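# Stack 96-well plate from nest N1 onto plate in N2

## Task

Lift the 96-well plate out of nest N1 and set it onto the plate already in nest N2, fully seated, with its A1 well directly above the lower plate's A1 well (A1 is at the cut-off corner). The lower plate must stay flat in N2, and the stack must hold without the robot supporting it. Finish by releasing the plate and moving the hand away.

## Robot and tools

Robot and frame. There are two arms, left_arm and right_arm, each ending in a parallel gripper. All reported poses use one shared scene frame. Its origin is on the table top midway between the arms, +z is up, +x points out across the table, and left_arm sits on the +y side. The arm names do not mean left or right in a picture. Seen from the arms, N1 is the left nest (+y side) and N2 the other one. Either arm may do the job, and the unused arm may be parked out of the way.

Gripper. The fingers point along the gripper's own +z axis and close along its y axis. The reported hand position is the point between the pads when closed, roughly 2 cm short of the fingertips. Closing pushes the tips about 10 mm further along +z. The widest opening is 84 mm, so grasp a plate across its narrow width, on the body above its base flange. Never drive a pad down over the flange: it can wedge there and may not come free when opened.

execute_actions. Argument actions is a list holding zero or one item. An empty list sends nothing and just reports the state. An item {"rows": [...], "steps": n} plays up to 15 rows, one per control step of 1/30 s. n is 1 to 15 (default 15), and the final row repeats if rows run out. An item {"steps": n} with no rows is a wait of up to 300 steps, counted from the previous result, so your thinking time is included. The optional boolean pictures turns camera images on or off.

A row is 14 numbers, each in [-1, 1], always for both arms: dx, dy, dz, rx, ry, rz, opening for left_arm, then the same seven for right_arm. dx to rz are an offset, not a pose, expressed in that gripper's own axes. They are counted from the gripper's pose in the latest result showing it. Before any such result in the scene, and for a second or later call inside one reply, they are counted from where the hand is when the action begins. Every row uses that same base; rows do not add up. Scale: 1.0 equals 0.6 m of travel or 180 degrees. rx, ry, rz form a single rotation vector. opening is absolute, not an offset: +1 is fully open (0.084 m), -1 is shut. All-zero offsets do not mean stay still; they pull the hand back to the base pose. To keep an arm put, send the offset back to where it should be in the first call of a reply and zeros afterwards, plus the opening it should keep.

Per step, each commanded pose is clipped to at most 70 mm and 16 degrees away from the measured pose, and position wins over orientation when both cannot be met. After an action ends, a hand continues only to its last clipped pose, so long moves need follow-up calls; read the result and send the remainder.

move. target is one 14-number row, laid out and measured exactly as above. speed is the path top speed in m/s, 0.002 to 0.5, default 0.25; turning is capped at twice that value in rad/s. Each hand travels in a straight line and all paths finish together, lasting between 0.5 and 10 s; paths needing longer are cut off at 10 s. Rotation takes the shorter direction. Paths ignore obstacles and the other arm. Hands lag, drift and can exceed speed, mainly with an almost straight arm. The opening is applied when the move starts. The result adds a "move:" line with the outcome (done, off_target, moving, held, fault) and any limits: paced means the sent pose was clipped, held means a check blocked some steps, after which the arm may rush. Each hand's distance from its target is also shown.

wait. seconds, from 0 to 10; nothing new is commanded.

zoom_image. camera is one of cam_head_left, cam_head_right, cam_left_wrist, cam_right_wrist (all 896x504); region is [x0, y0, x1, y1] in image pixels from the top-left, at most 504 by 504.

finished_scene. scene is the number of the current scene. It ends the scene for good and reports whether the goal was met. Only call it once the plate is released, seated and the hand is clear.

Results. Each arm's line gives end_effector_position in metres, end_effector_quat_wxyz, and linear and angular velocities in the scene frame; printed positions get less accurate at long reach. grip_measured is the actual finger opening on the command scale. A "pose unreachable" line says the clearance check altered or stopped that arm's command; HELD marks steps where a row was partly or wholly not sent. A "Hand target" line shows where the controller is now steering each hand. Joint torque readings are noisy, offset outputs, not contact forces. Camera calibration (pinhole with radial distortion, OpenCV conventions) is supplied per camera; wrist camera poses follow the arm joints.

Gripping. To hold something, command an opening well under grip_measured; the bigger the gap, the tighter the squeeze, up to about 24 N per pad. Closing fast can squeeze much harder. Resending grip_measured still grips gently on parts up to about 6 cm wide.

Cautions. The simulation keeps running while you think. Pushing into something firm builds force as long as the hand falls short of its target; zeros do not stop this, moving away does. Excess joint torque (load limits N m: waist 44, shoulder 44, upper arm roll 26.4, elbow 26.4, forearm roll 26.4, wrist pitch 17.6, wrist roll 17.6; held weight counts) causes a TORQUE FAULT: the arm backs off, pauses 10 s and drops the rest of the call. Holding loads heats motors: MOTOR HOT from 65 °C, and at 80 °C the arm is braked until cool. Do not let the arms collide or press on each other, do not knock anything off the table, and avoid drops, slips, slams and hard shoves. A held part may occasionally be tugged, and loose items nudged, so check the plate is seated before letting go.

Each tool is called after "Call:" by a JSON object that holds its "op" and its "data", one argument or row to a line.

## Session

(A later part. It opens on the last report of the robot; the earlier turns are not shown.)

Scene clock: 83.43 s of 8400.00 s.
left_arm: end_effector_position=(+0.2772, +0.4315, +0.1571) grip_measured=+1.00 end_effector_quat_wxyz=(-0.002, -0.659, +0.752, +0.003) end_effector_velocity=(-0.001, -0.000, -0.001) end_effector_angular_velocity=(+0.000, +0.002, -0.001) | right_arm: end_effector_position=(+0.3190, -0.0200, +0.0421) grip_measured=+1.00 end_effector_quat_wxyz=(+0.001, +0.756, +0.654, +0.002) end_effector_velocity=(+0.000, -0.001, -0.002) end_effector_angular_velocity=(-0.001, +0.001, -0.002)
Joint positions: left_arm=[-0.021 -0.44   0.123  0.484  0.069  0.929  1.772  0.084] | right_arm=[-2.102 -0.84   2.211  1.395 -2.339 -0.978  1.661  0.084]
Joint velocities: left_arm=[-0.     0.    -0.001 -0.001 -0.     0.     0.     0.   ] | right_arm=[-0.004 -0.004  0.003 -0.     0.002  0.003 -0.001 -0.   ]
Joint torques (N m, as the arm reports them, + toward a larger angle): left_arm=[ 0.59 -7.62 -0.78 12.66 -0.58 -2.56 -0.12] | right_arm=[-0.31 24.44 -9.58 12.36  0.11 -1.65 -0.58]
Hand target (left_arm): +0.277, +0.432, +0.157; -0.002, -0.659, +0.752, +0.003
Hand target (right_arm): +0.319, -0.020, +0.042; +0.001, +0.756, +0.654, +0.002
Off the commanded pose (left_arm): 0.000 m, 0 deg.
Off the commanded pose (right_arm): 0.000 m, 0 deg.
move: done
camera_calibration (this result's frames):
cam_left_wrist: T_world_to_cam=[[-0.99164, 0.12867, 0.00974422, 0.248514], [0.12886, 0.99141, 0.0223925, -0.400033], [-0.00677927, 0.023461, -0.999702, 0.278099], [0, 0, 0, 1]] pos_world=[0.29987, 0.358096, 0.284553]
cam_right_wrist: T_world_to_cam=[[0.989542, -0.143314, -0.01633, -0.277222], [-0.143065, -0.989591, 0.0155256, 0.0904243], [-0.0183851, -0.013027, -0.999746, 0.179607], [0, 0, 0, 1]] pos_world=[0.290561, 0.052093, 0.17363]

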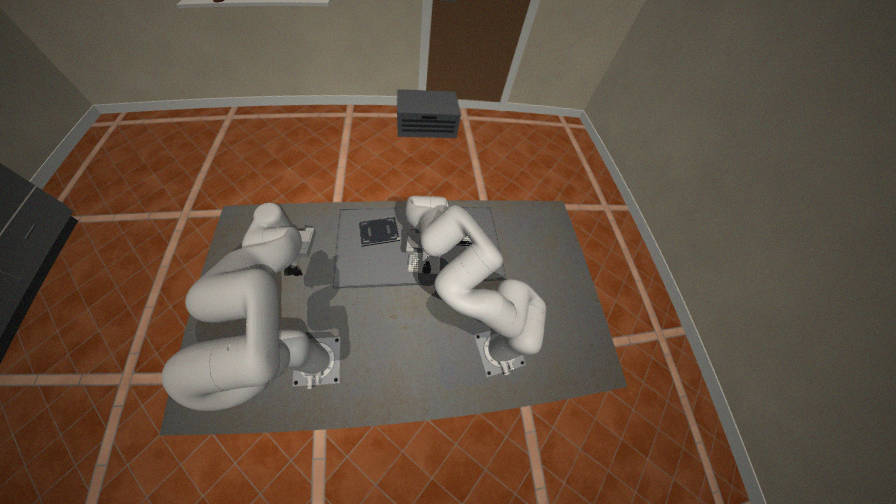

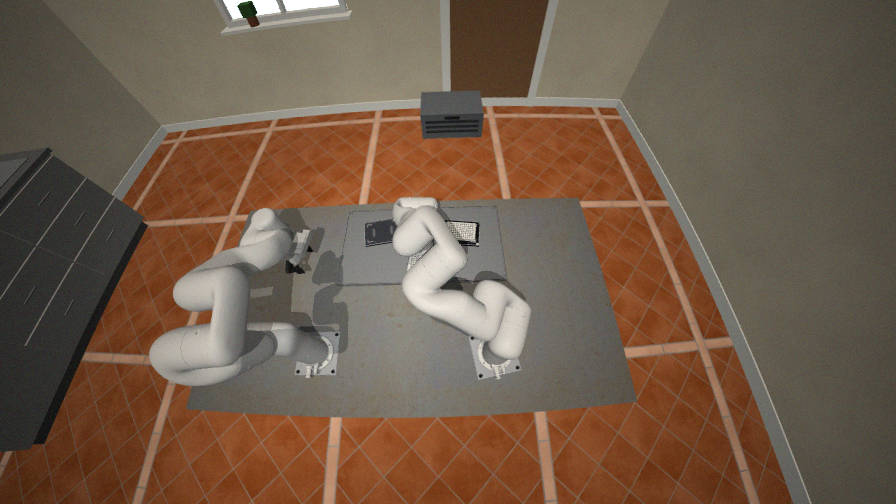

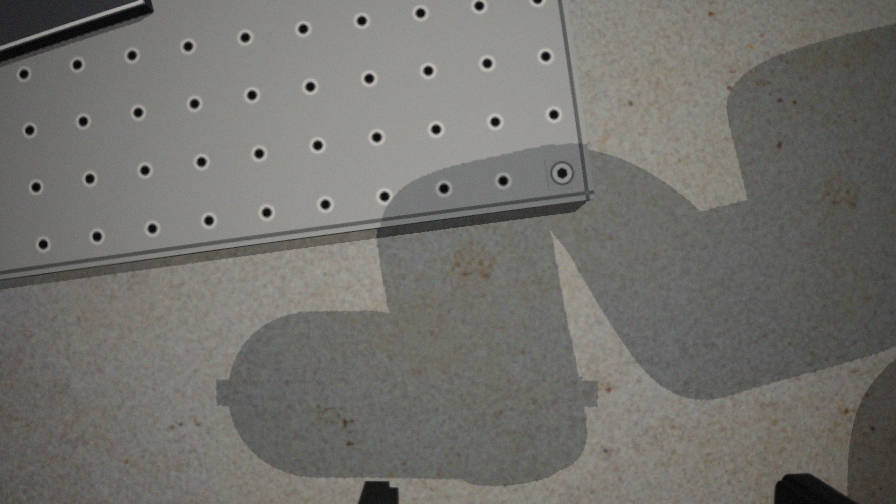

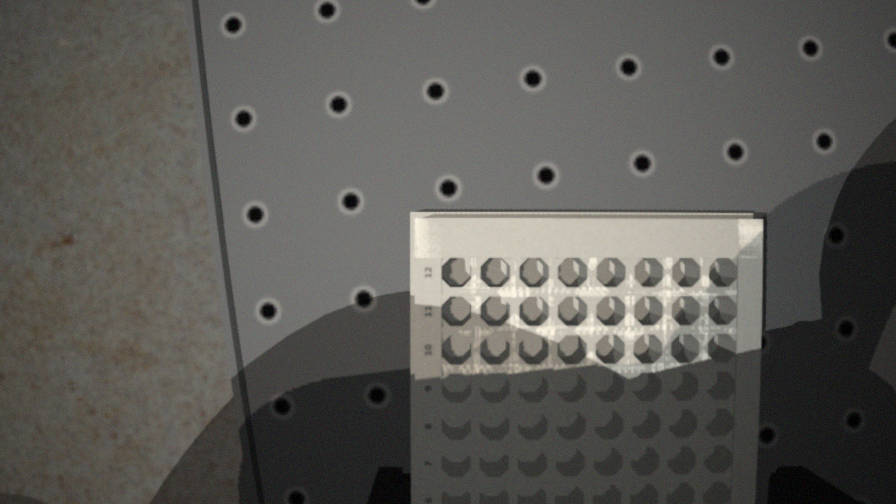

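Call:
{"op": "move", "data": {
  "target": [0,0,0,0,0,0,1,-0.0003,0,0.02,0,0,0,1],
  "speed": 0.015
}}

Call:
{"op": "move", "data": {
  "target": [0,0,0,0,0,0,1,0,0,0,0,0,0,0.2]
}}

Call:
{"op": "move", "data": {
  "target": [0,0,0,0,0,0,1,0,0,-0.08,0,0,0,0.2],
  "speed": 0.05
}}

Call:
{"op": "move", "data": {
  "target": [0,0,0,0,0,0,1,-0.2322,0.271,0,0,0,-0.003,0.2],
  "speed": 0.15
}}

Scene clock: 87.43 s of 8400.00 s.
left_arm: end_effector_position=(+0.2772, +0.4315, +0.1571) grip_measured=+1.00 end_effector_quat_wxyz=(-0.002, -0.659, +0.752, +0.003) end_effector_velocity=(-0.000, -0.000, +0.000) end_effector_angular_velocity=(+0.000, +0.000, -0.001) | right_arm: end_effector_position=(+0.3190, -0.0201, +0.0303) grip_measured=+1.00 end_effector_quat_wxyz=(+0.001, +0.756, +0.654, +0.002) end_effector_velocity=(+0.001, -0.000, -0.002) end_effector_angular_velocity=(-0.000, -0.002, +0.002)
Joint positions: left_arm=[-0.021 -0.44   0.123  0.484  0.069  0.929  1.772  0.084] | right_arm=[-2.113 -0.857  2.228  1.39  -2.322 -0.957  1.648  0.084]
Joint velocities: left_arm=[-0.    -0.    -0.001  0.     0.     0.001 -0.    -0.   ] | right_arm=[-0.003 -0.003  0.004  0.     0.002  0.006 -0.003  0.   ]
Joint torques (N m, as the arm reports them, + toward a larger angle): left_arm=[ 0.79 -7.81 -0.66 12.69 -0.53 -2.63 -0.13] | right_arm=[ 0.11 24.74 -9.79 11.67 -0.24 -1.33 -0.18]
Hand target (left_arm): +0.277, +0.432, +0.157; -0.002, -0.659, +0.752, +0.003
Hand target (right_arm): +0.319, -0.020, +0.030; +0.001, +0.756, +0.654, +0.002
Off the commanded pose (left_arm): 0.000 m, 0 deg.
Off the commanded pose (right_arm): 0.000 m, 0 deg.
move: done
camera_calibration (this result's frames):
cam_left_wrist: T_world_to_cam=[[-0.99164, 0.12867, 0.00974426, 0.248514], [0.12886, 0.99141, 0.0223925, -0.400033], [-0.00677931, 0.0234609, -0.999702, 0.278099], [0, 0, 0, 1]] pos_world=[0.29987, 0.358096, 0.284553]
cam_right_wrist: T_world_to_cam=[[0.989538, -0.143349, -0.0163211, -0.277459], [-0.1431, -0.989586, 0.015548, 0.0904438], [-0.01838, -0.0130498, -0.999746, 0.167866], [0, 0, 0, 1]] pos_world=[0.290584, 0.051919, 0.161889]

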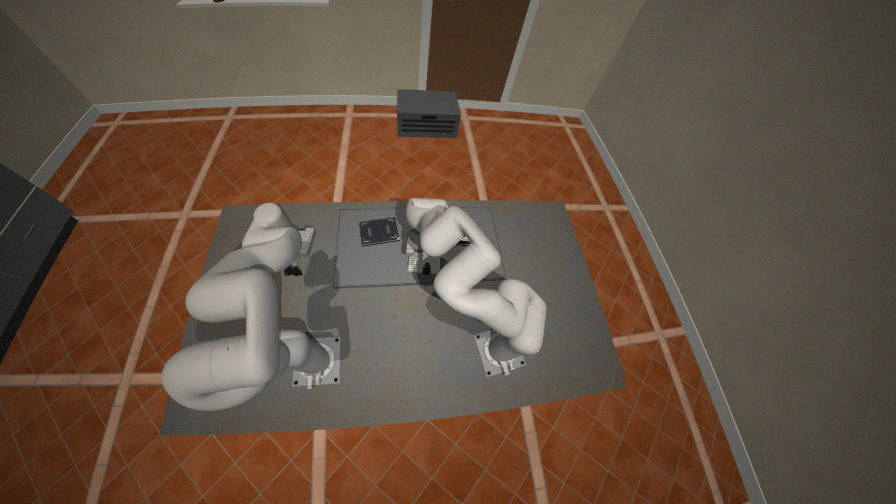

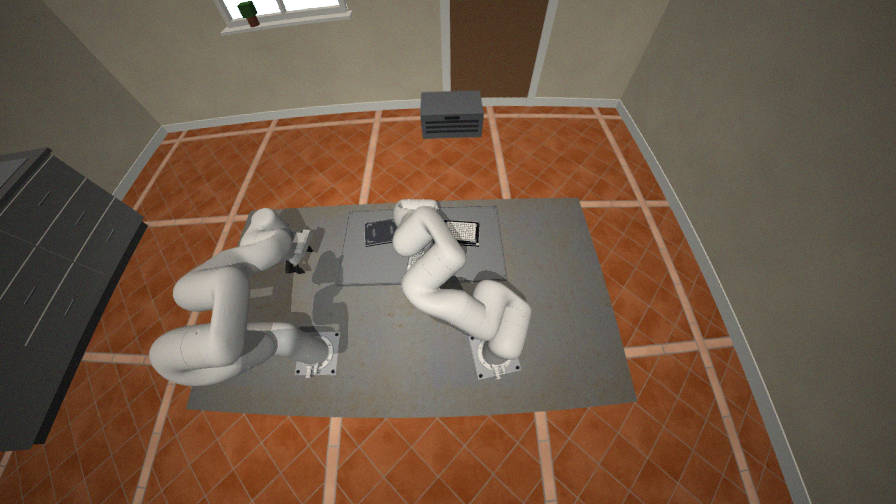

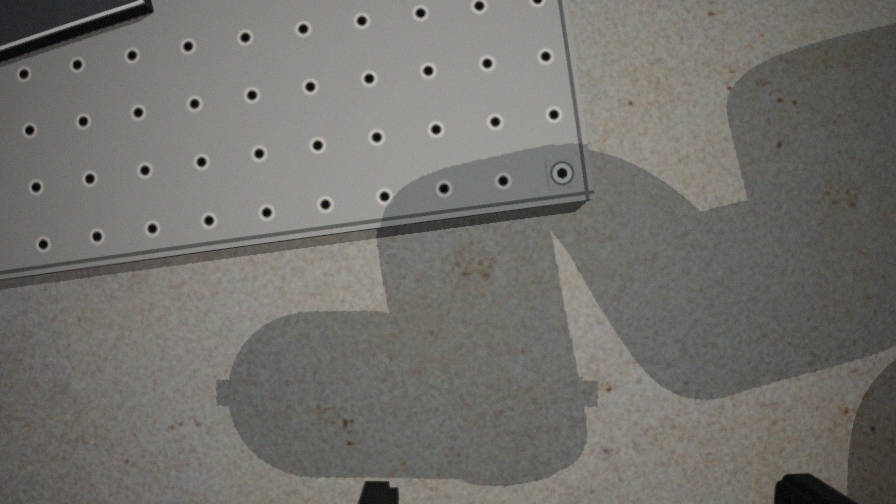

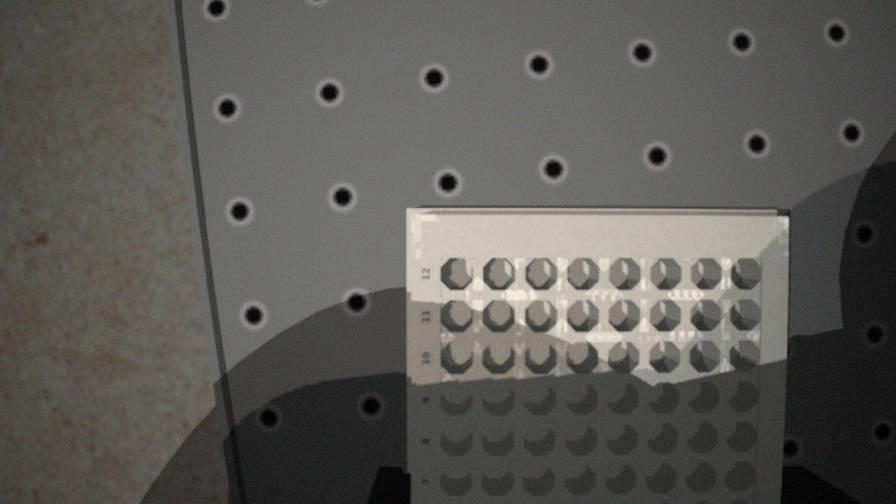

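Scene clock: 87.93 s of 8400.00 s.
left_arm: end_effector_position=(+0.2772, +0.4315, +0.1571) grip_measured=+1.00 end_effector_quat_wxyz=(-0.002, -0.659, +0.752, +0.003) end_effector_velocity=(+0.000, +0.000, +0.001) end_effector_angular_velocity=(-0.000, -0.001, +0.002) | right_arm: end_effector_position=(+0.3192, -0.0201, +0.0305) grip_measured=+0.94 end_effector_quat_wxyz=(+0.001, +0.756, +0.654, +0.002) end_effector_velocity=(-0.001, -0.000, -0.000) end_effector_angular_velocity=(+0.001, +0.004, -0.002)
Joint positions: left_arm=[-0.021 -0.44   0.123  0.484  0.069  0.929  1.772  0.084] | right_arm=[-2.113 -0.856  2.228  1.39  -2.322 -0.957  1.648  0.082]
Joint velocities: left_arm=[ 0.    -0.     0.001  0.001 -0.     0.001 -0.001  0.   ] | right_arm=[-0.001 -0.     0.001 -0.001  0.001 -0.003  0.     0.   ]
Joint torques (N m, as the arm reports them, + toward a larger angle): left_arm=[ 0.7  -7.84 -0.68 12.77 -0.56 -2.62 -0.13] | right_arm=[-0.17 23.52 -8.97 11.05 -0.05 -1.4  -0.39]
Hand target (left_arm): +0.277, +0.432, +0.157; -0.002, -0.659, +0.752, +0.003
Hand target (right_arm): +0.319, -0.020, +0.030; +0.001, +0.756, +0.654, +0.002
Off the commanded pose (left_arm): 0.000 m, 0 deg.
Off the commanded pose (right_arm): 0.000 m, 0 deg.
move: done
camera_calibration (this result's frames):
cam_left_wrist: T_world_to_cam=[[-0.99164, 0.12867, 0.0097441, 0.248514], [0.12886, 0.99141, 0.0223924, -0.400033], [-0.00677918, 0.0234608, -0.999702, 0.278099], [0, 0, 0, 1]] pos_world=[0.29987, 0.358096, 0.284553]
cam_right_wrist: T_world_to_cam=[[0.989535, -0.143411, -0.0159003, -0.277643], [-0.143172, -0.98958, 0.01527, 0.0905296], [-0.0179245, -0.0128337, -0.999757, 0.167877], [0, 0, 0, 1]] pos_world=[0.290708, 0.0519237, 0.162039]

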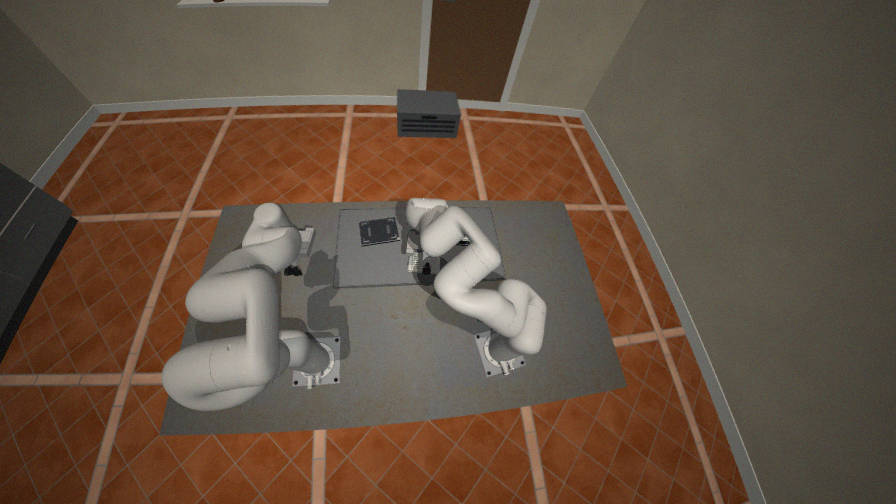

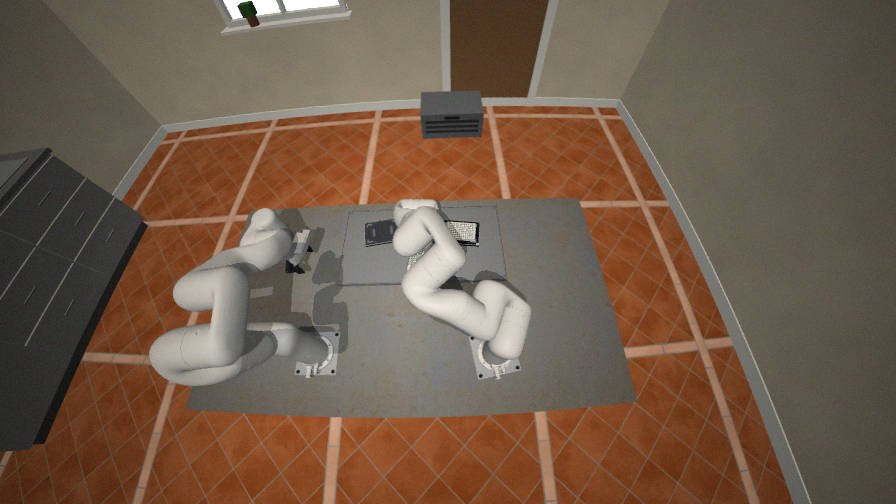

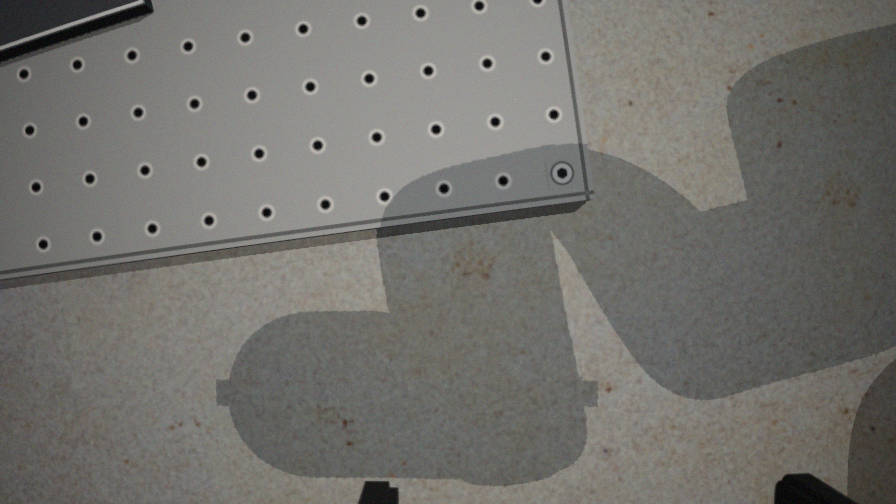

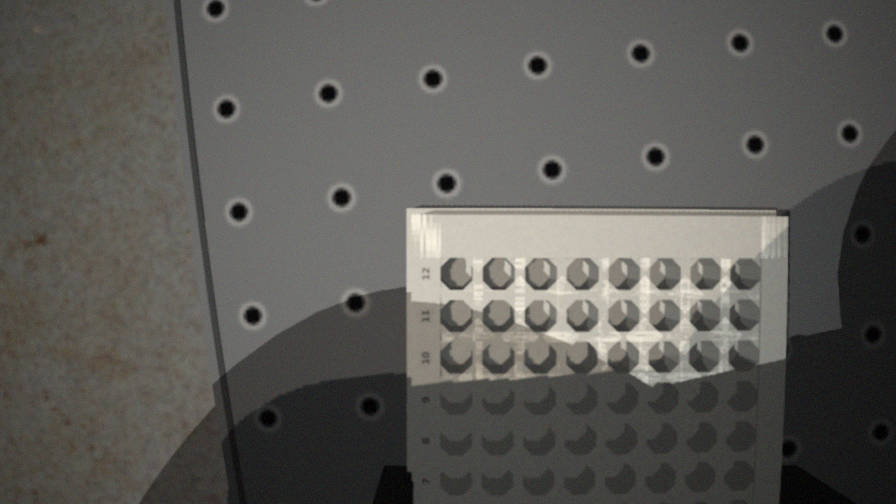

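Scene clock: 89.33 s of 8400.00 s.
left_arm: end_effector_position=(+0.2772, +0.4315, +0.1571) grip_measured=+1.00 end_effector_quat_wxyz=(-0.002, -0.659, +0.752, +0.003) end_effector_velocity=(-0.000, -0.001, -0.000) end_effector_angular_velocity=(+0.001, +0.001, -0.003) | right_arm: end_effector_position=(+0.3189, -0.0201, +0.0782) grip_measured=+0.94 end_effector_quat_wxyz=(+0.001, +0.756, +0.654, +0.002) end_effector_velocity=(+0.000, -0.000, +0.002) end_effector_angular_velocity=(-0.000, +0.000, -0.001)
Joint positions: left_arm=[-0.021 -0.44   0.123  0.484  0.069  0.929  1.772  0.084] | right_arm=[-2.07  -0.793  2.161  1.417 -2.388 -1.044  1.697  0.082]
Joint velocities: left_arm=[-0.001  0.    -0.002 -0.001 -0.     0.     0.001  0.   ] | right_arm=[ 0.001  0.003 -0.004  0.002 -0.003 -0.005  0.003  0.   ]
Joint torques (N m, as the arm reports them, + toward a larger angle): left_arm=[ 1.   -7.78 -0.73 12.67 -0.57 -2.59 -0.17] | right_arm=[-0.31 23.92 -9.64 13.14 -0.09 -1.59 -0.29]
Hand target (left_arm): +0.277, +0.432, +0.157; -0.002, -0.659, +0.752, +0.003
Hand target (right_arm): +0.319, -0.020, +0.079; +0.001, +0.756, +0.654, +0.002
Off the commanded pose (left_arm): 0.000 m, 0 deg.
Off the commanded pose (right_arm): 0.000 m, 0 deg.
move: done
camera_calibration (this result's frames):
cam_left_wrist: T_world_to_cam=[[-0.99164, 0.12867, 0.00974429, 0.248514], [0.12886, 0.99141, 0.0223924, -0.400033], [-0.00677936, 0.0234608, -0.999702, 0.278099], [0, 0, 0, 1]] pos_world=[0.29987, 0.358096, 0.284553]
cam_right_wrist: T_world_to_cam=[[0.989542, -0.143351, -0.0160595, -0.276616], [-0.143107, -0.989587, 0.0153925, 0.0896929], [-0.0180988, -0.0129333, -0.999753, 0.215613], [0, 0, 0, 1]] pos_world=[0.290461, 0.0518946, 0.209737]

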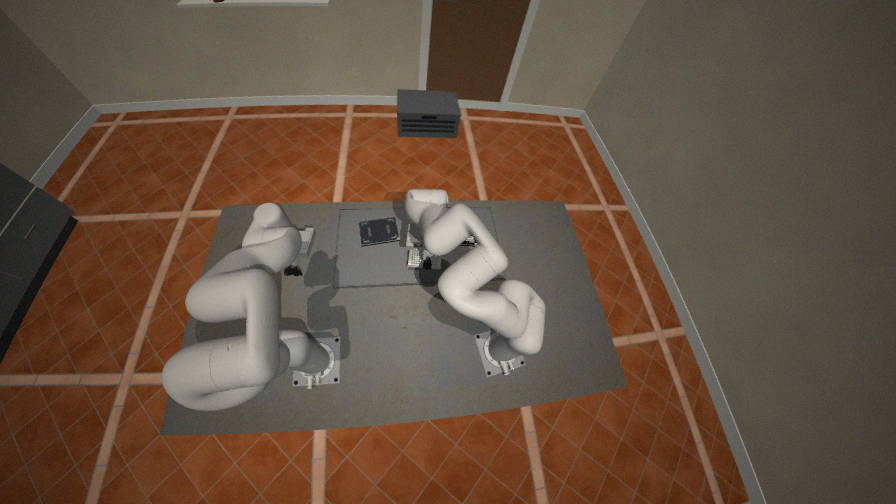

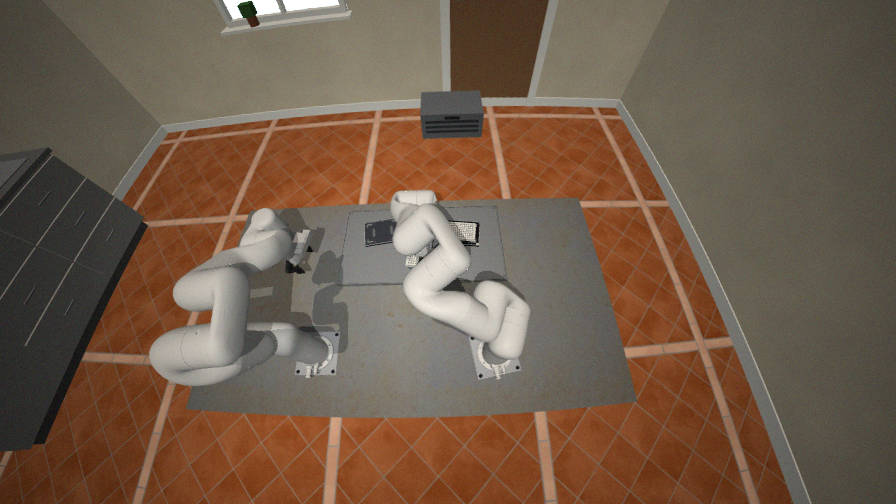

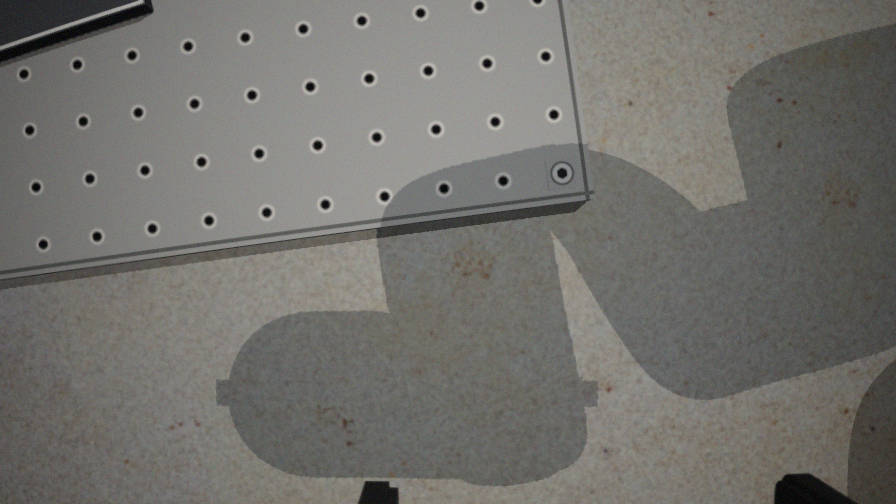

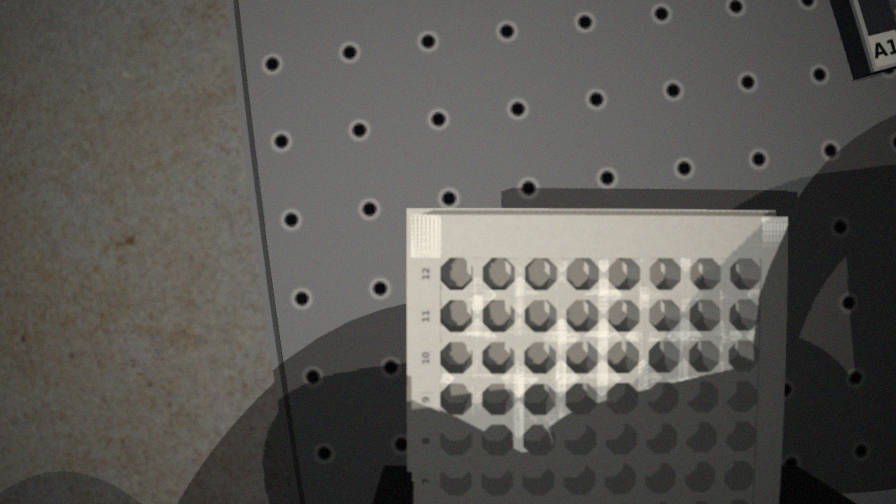

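Scene clock: 91.37 s of 8400.00 s.
left_arm: end_effector_position=(+0.2772, +0.4315, +0.1571) grip_measured=+1.00 end_effector_quat_wxyz=(-0.002, -0.659, +0.752, +0.003) end_effector_velocity=(-0.001, +0.000, -0.001) end_effector_angular_velocity=(-0.000, +0.002, +0.001) | right_arm: end_effector_position=(+0.4596, -0.1814, +0.0789) grip_measured=+0.94 end_effector_quat_wxyz=(+0.002, +0.753, +0.658, +0.002) end_effector_velocity=(+0.003, -0.003, +0.000) end_effector_angular_velocity=(-0.002, +0.004, -0.002)
Joint positions: left_arm=[-0.021 -0.44   0.123  0.484  0.069  0.929  1.772  0.084] | right_arm=[-2.671 -1.016  2.207  1.86  -2.328 -1.225  1.373  0.082]
Joint velocities: left_arm=[ 0.001  0.     0.    -0.001  0.     0.001  0.     0.   ] | right_arm=[-0.014 -0.012 -0.     0.024  0.001 -0.012  0.004 -0.   ]
Joint torques (N m, as the arm reports them, + toward a larger angle): left_arm=[ 0.75 -7.76 -0.84 12.6  -0.43 -2.65 -0.21] | right_arm=[-0.15 30.21 -9.83 12.26 -0.13 -1.62 -0.29]
Hand target (left_arm): +0.277, +0.432, +0.157; -0.002, -0.659, +0.752, +0.003
Hand target (right_arm): +0.460, -0.182, +0.079; +0.002, +0.753, +0.658, +0.002
Off the commanded pose (left_arm): 0.000 m, 0 deg.
Off the commanded pose (right_arm): 0.000 m, 0 deg.
move: done
camera_calibration (this result's frames):
cam_left_wrist: T_world_to_cam=[[-0.99164, 0.12867, 0.00974441, 0.248514], [0.12886, 0.99141, 0.0223924, -0.400033], [-0.00677948, 0.0234609, -0.999702, 0.278099], [0, 0, 0, 1]] pos_world=[0.29987, 0.358096, 0.284553]
cam_right_wrist: T_world_to_cam=[[0.991022, -0.132917, -0.01446, -0.437793], [-0.132682, -0.991027, 0.0161654, -0.0548804], [-0.0164789, -0.0141016, -0.999765, 0.215834], [0, 0, 0, 1]] pos_world=[0.430137, -0.109534, 0.21034]

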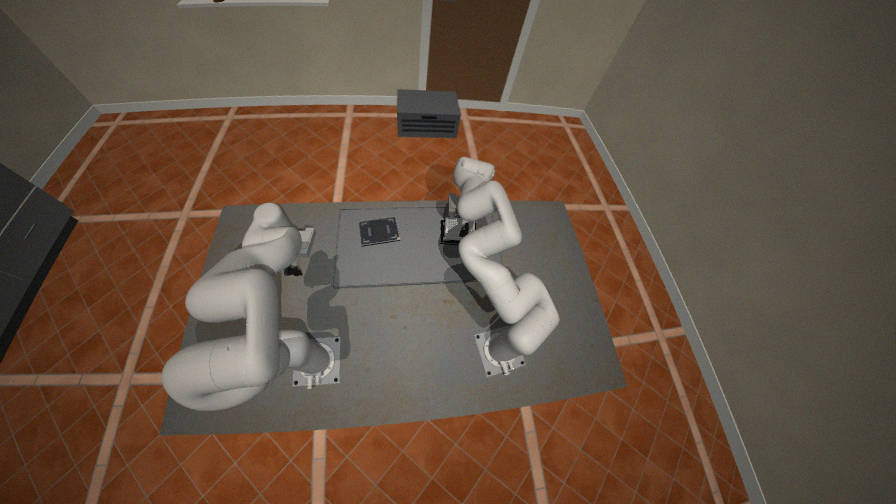

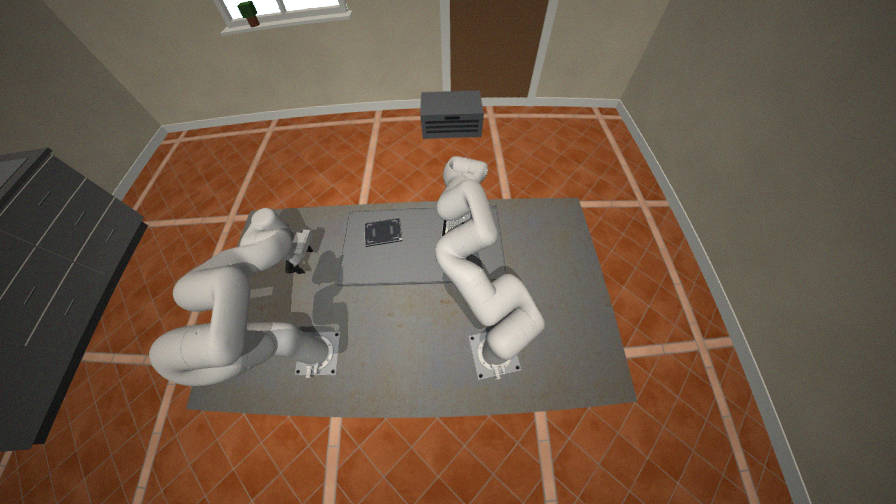

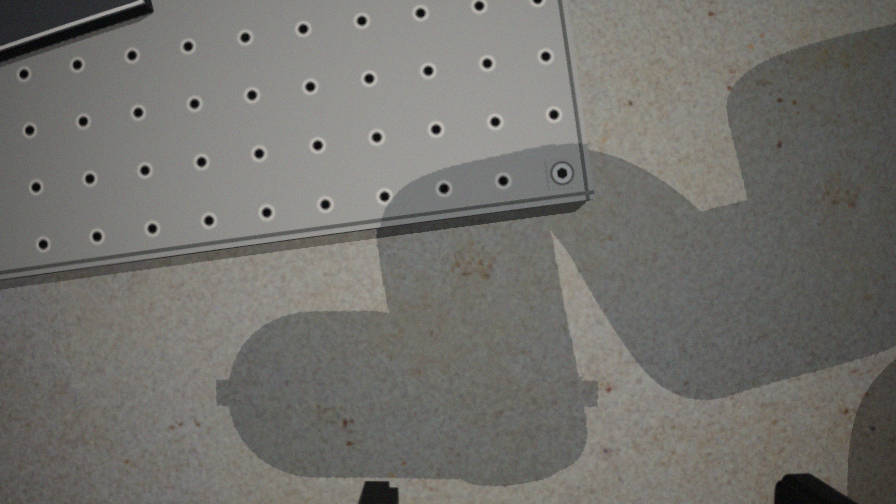

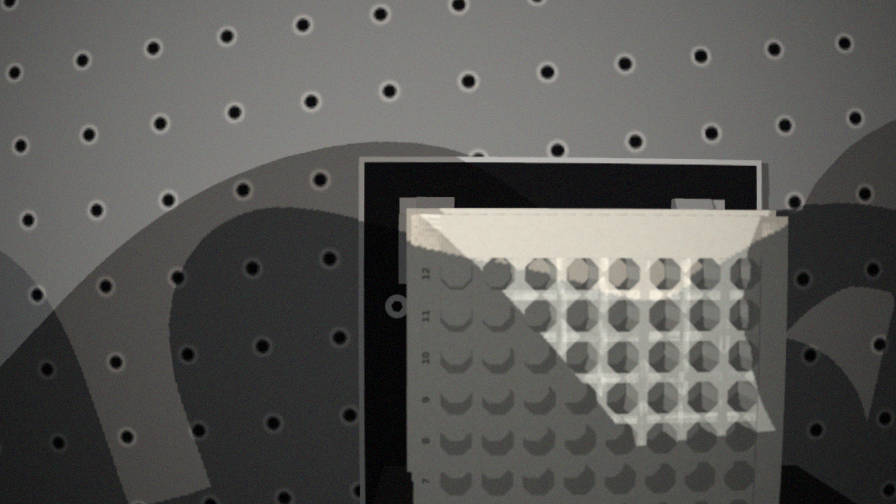

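Call:
{"op": "move", "data": {
  "target": [0,0,0,0,0,0,1,0.0001,0.0009,0.0325,0,0,0.0004,0.2],
  "speed": 0.03
}}

Call:
{"op": "move", "data": {
  "target": [0,0,0,0,0,0,1,0,0,0.0062,0,0,0,0.2],
  "speed": 0.004
}}

Scene clock: 94.33 s of 8400.00 s.
left_arm: end_effector_position=(+0.2772, +0.4315, +0.1571) grip_measured=+1.00 end_effector_quat_wxyz=(-0.002, -0.659, +0.752, +0.003) end_effector_velocity=(+0.000, -0.000, +0.000) end_effector_angular_velocity=(+0.000, -0.001, -0.000) | right_arm: end_effector_position=(+0.4602, -0.1814, +0.0597) grip_measured=+0.94 end_effector_quat_wxyz=(+0.002, +0.753, +0.658, +0.002) end_effector_velocity=(+0.000, +0.000, -0.002) end_effector_angular_velocity=(+0.000, -0.001, +0.000)
Joint positions: left_arm=[-0.021 -0.44   0.123  0.484  0.069  0.929  1.772  0.084] | right_arm=[-2.677 -1.04   2.223  1.849 -2.312 -1.192  1.364  0.082]
Joint velocities: left_arm=[-0.    -0.    -0.     0.001 -0.    -0.    -0.    -0.   ] | right_arm=[-0.001 -0.003  0.002 -0.     0.002  0.005 -0.001  0.   ]
Joint torques (N m, as the arm reports them, + toward a larger angle): left_arm=[ 0.75 -7.61 -0.77 12.6  -0.43 -2.69 -0.18] | right_arm=[-0.37 30.6  -9.79 12.56 -0.16 -1.49 -0.57]
Hand target (left_arm): +0.277, +0.432, +0.157; -0.002, -0.659, +0.752, +0.003
Hand target (right_arm): +0.460, -0.181, +0.059; +0.002, +0.753, +0.658, +0.002
Off the commanded pose (left_arm): 0.000 m, 0 deg.
Off the commanded pose (right_arm): 0.000 m, 0 deg.
move: done
camera_calibration (this result's frames):
cam_left_wrist: T_world_to_cam=[[-0.99164, 0.12867, 0.00974428, 0.248514], [0.12886, 0.99141, 0.0223923, -0.400033], [-0.00677936, 0.0234608, -0.999702, 0.278099], [0, 0, 0, 1]] pos_world=[0.29987, 0.358096, 0.284553]
cam_right_wrist: T_world_to_cam=[[0.990851, -0.13419, -0.0143959, -0.438885], [-0.133956, -0.990856, 0.0161378, -0.0538954], [-0.0164298, -0.0140617, -0.999766, 0.196659], [0, 0, 0, 1]] pos_world=[0.430881, -0.109531, 0.191165]

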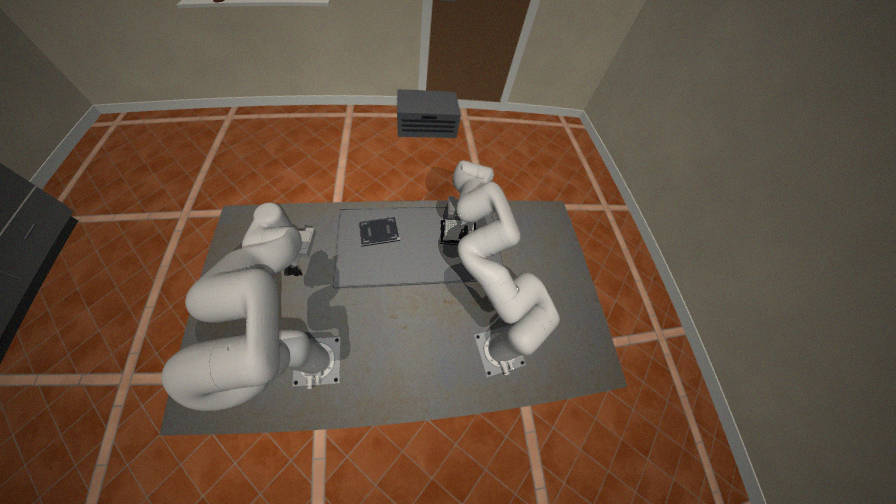

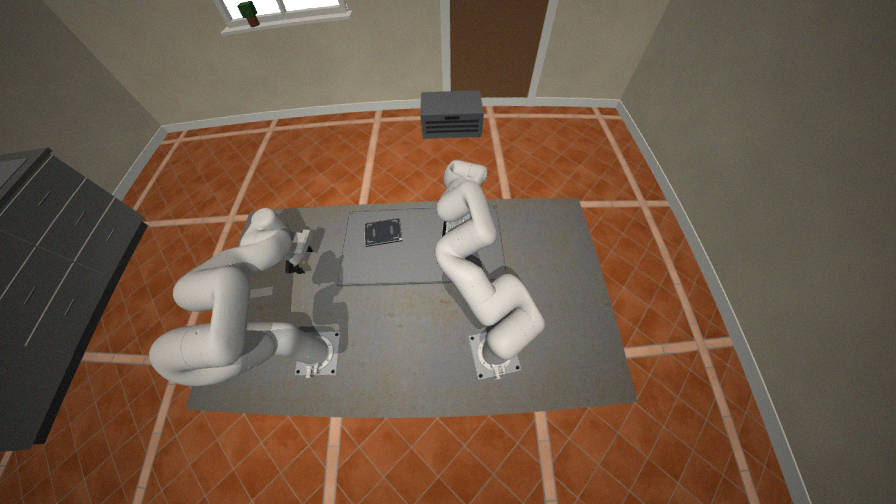

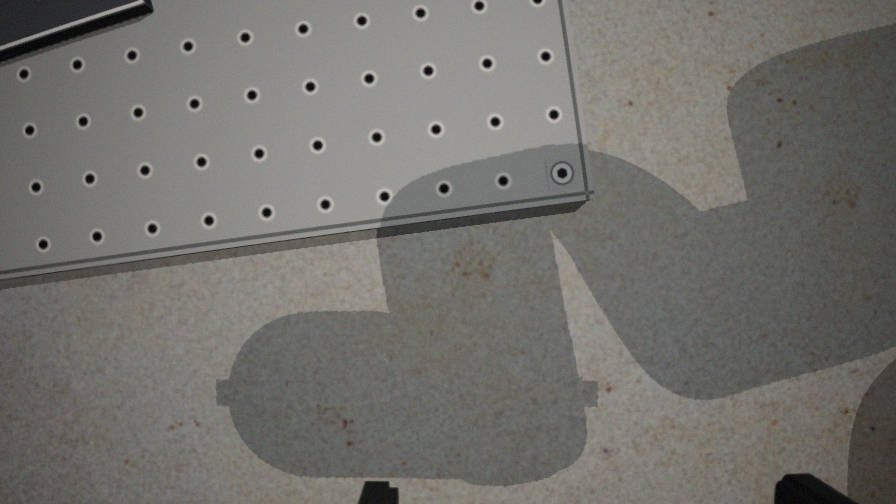

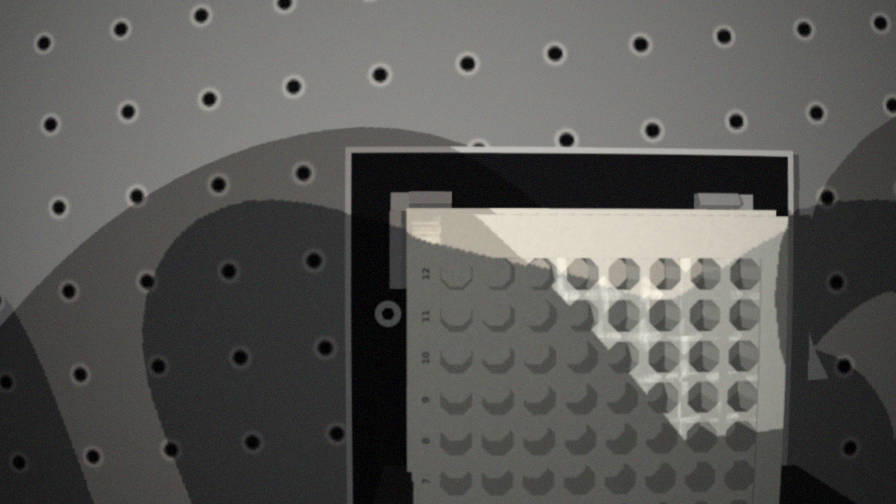

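Scene clock: 95.47 s of 8400.00 s.
left_arm: end_effector_position=(+0.2772, +0.4315, +0.1571) grip_measured=+1.00 end_effector_quat_wxyz=(-0.002, -0.659, +0.752, +0.003) end_effector_velocity=(+0.000, -0.000, +0.000) end_effector_angular_velocity=(+0.001, -0.001, -0.001) | right_arm: end_effector_position=(+0.4602, -0.1814, +0.0562) grip_measured=+0.94 end_effector_quat_wxyz=(+0.002, +0.753, +0.658, +0.002) end_effector_velocity=(-0.001, +0.000, -0.000) end_effector_angular_velocity=(+0.001, +0.002, -0.001)
Joint positions: left_arm=[-0.021 -0.44   0.123  0.484  0.069  0.929  1.772  0.084] | right_arm=[-2.678 -1.045  2.227  1.847 -2.309 -1.186  1.362  0.082]
Joint velocities: left_arm=[-0.    -0.    -0.001  0.001 -0.     0.001 -0.001  0.   ] | right_arm=[ 0.001 -0.     0.001 -0.002  0.001 -0.     0.     0.   ]
Joint torques (N m, as the arm reports them, + toward a larger angle): left_arm=[ 0.92 -7.75 -0.61 12.69 -0.43 -2.6  -0.06] | right_arm=[-0.36 30.66 -9.65 12.14 -0.15 -1.48 -0.24]
Hand target (left_arm): +0.277, +0.432, +0.157; -0.002, -0.659, +0.752, +0.003
Hand target (right_arm): +0.460, -0.181, +0.056; +0.002, +0.753, +0.658, +0.002
Off the commanded pose (left_arm): 0.000 m, 0 deg.
Off the commanded pose (right_arm): 0.000 m, 0 deg.
move: done
camera_calibration (this result's frames):
cam_left_wrist: T_world_to_cam=[[-0.99164, 0.128669, 0.00974432, 0.248514], [0.12886, 0.99141, 0.0223923, -0.400033], [-0.00677942, 0.0234607, -0.999702, 0.278099], [0, 0, 0, 1]] pos_world=[0.29987, 0.358096, 0.284553]
cam_right_wrist: T_world_to_cam=[[0.990852, -0.134184, -0.0144094, -0.438951], [-0.13395, -0.990857, 0.0161251, -0.0538313], [-0.0164414, -0.0140474, -0.999766, 0.193108], [0, 0, 0, 1]] pos_world=[0.4309, -0.109526, 0.187606]

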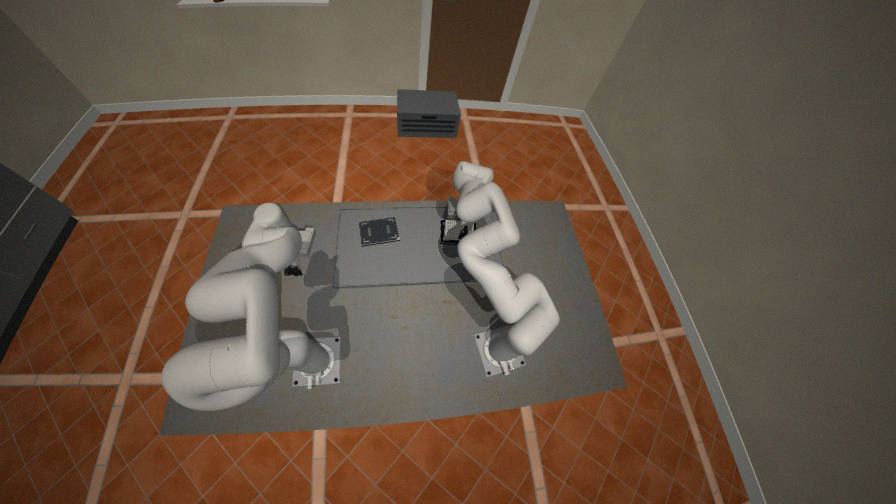

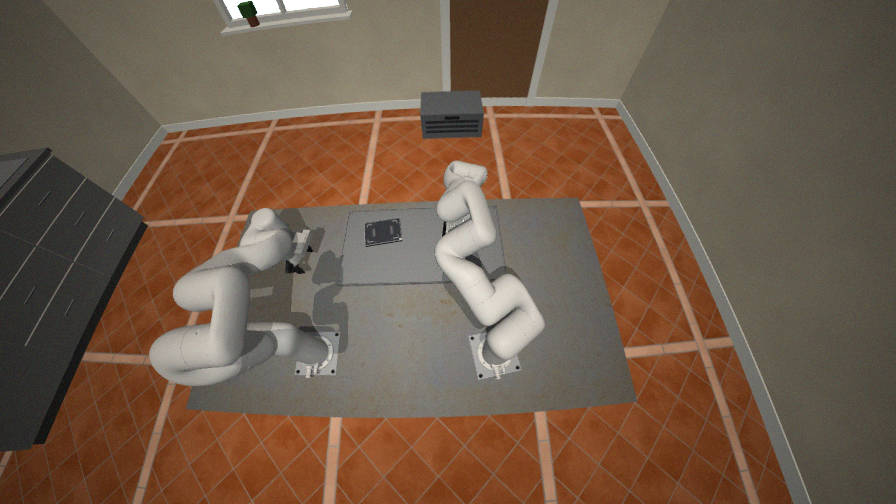

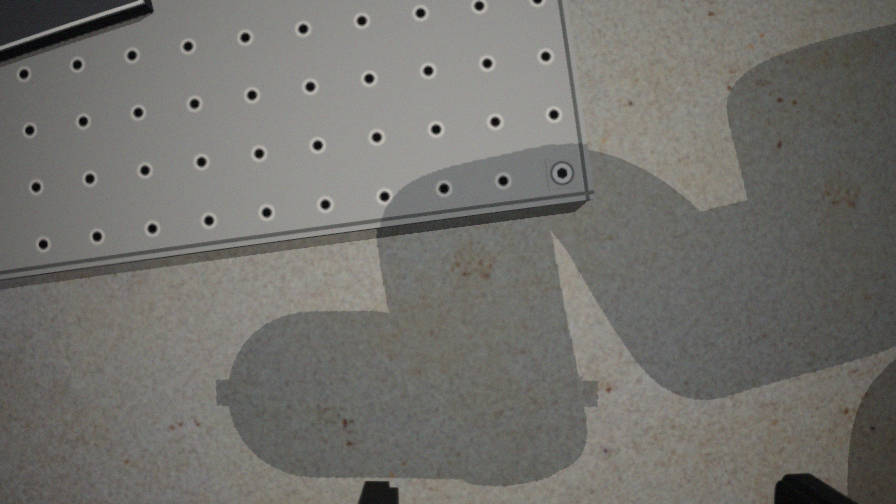

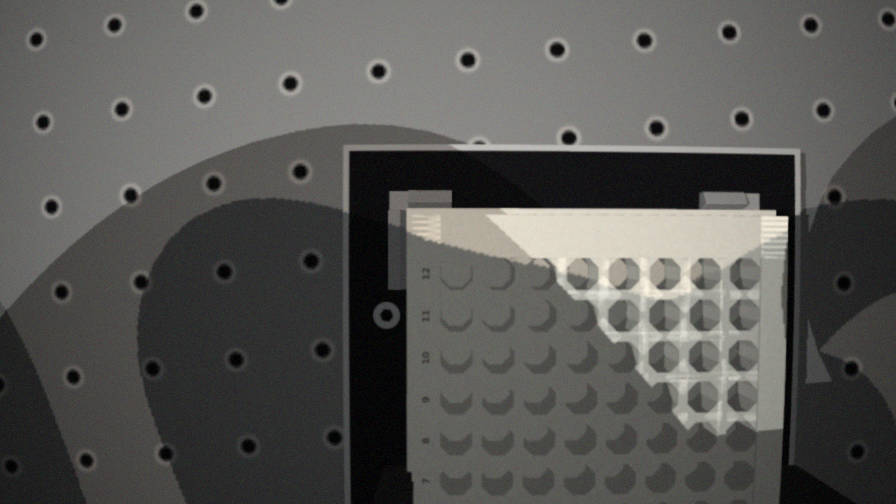

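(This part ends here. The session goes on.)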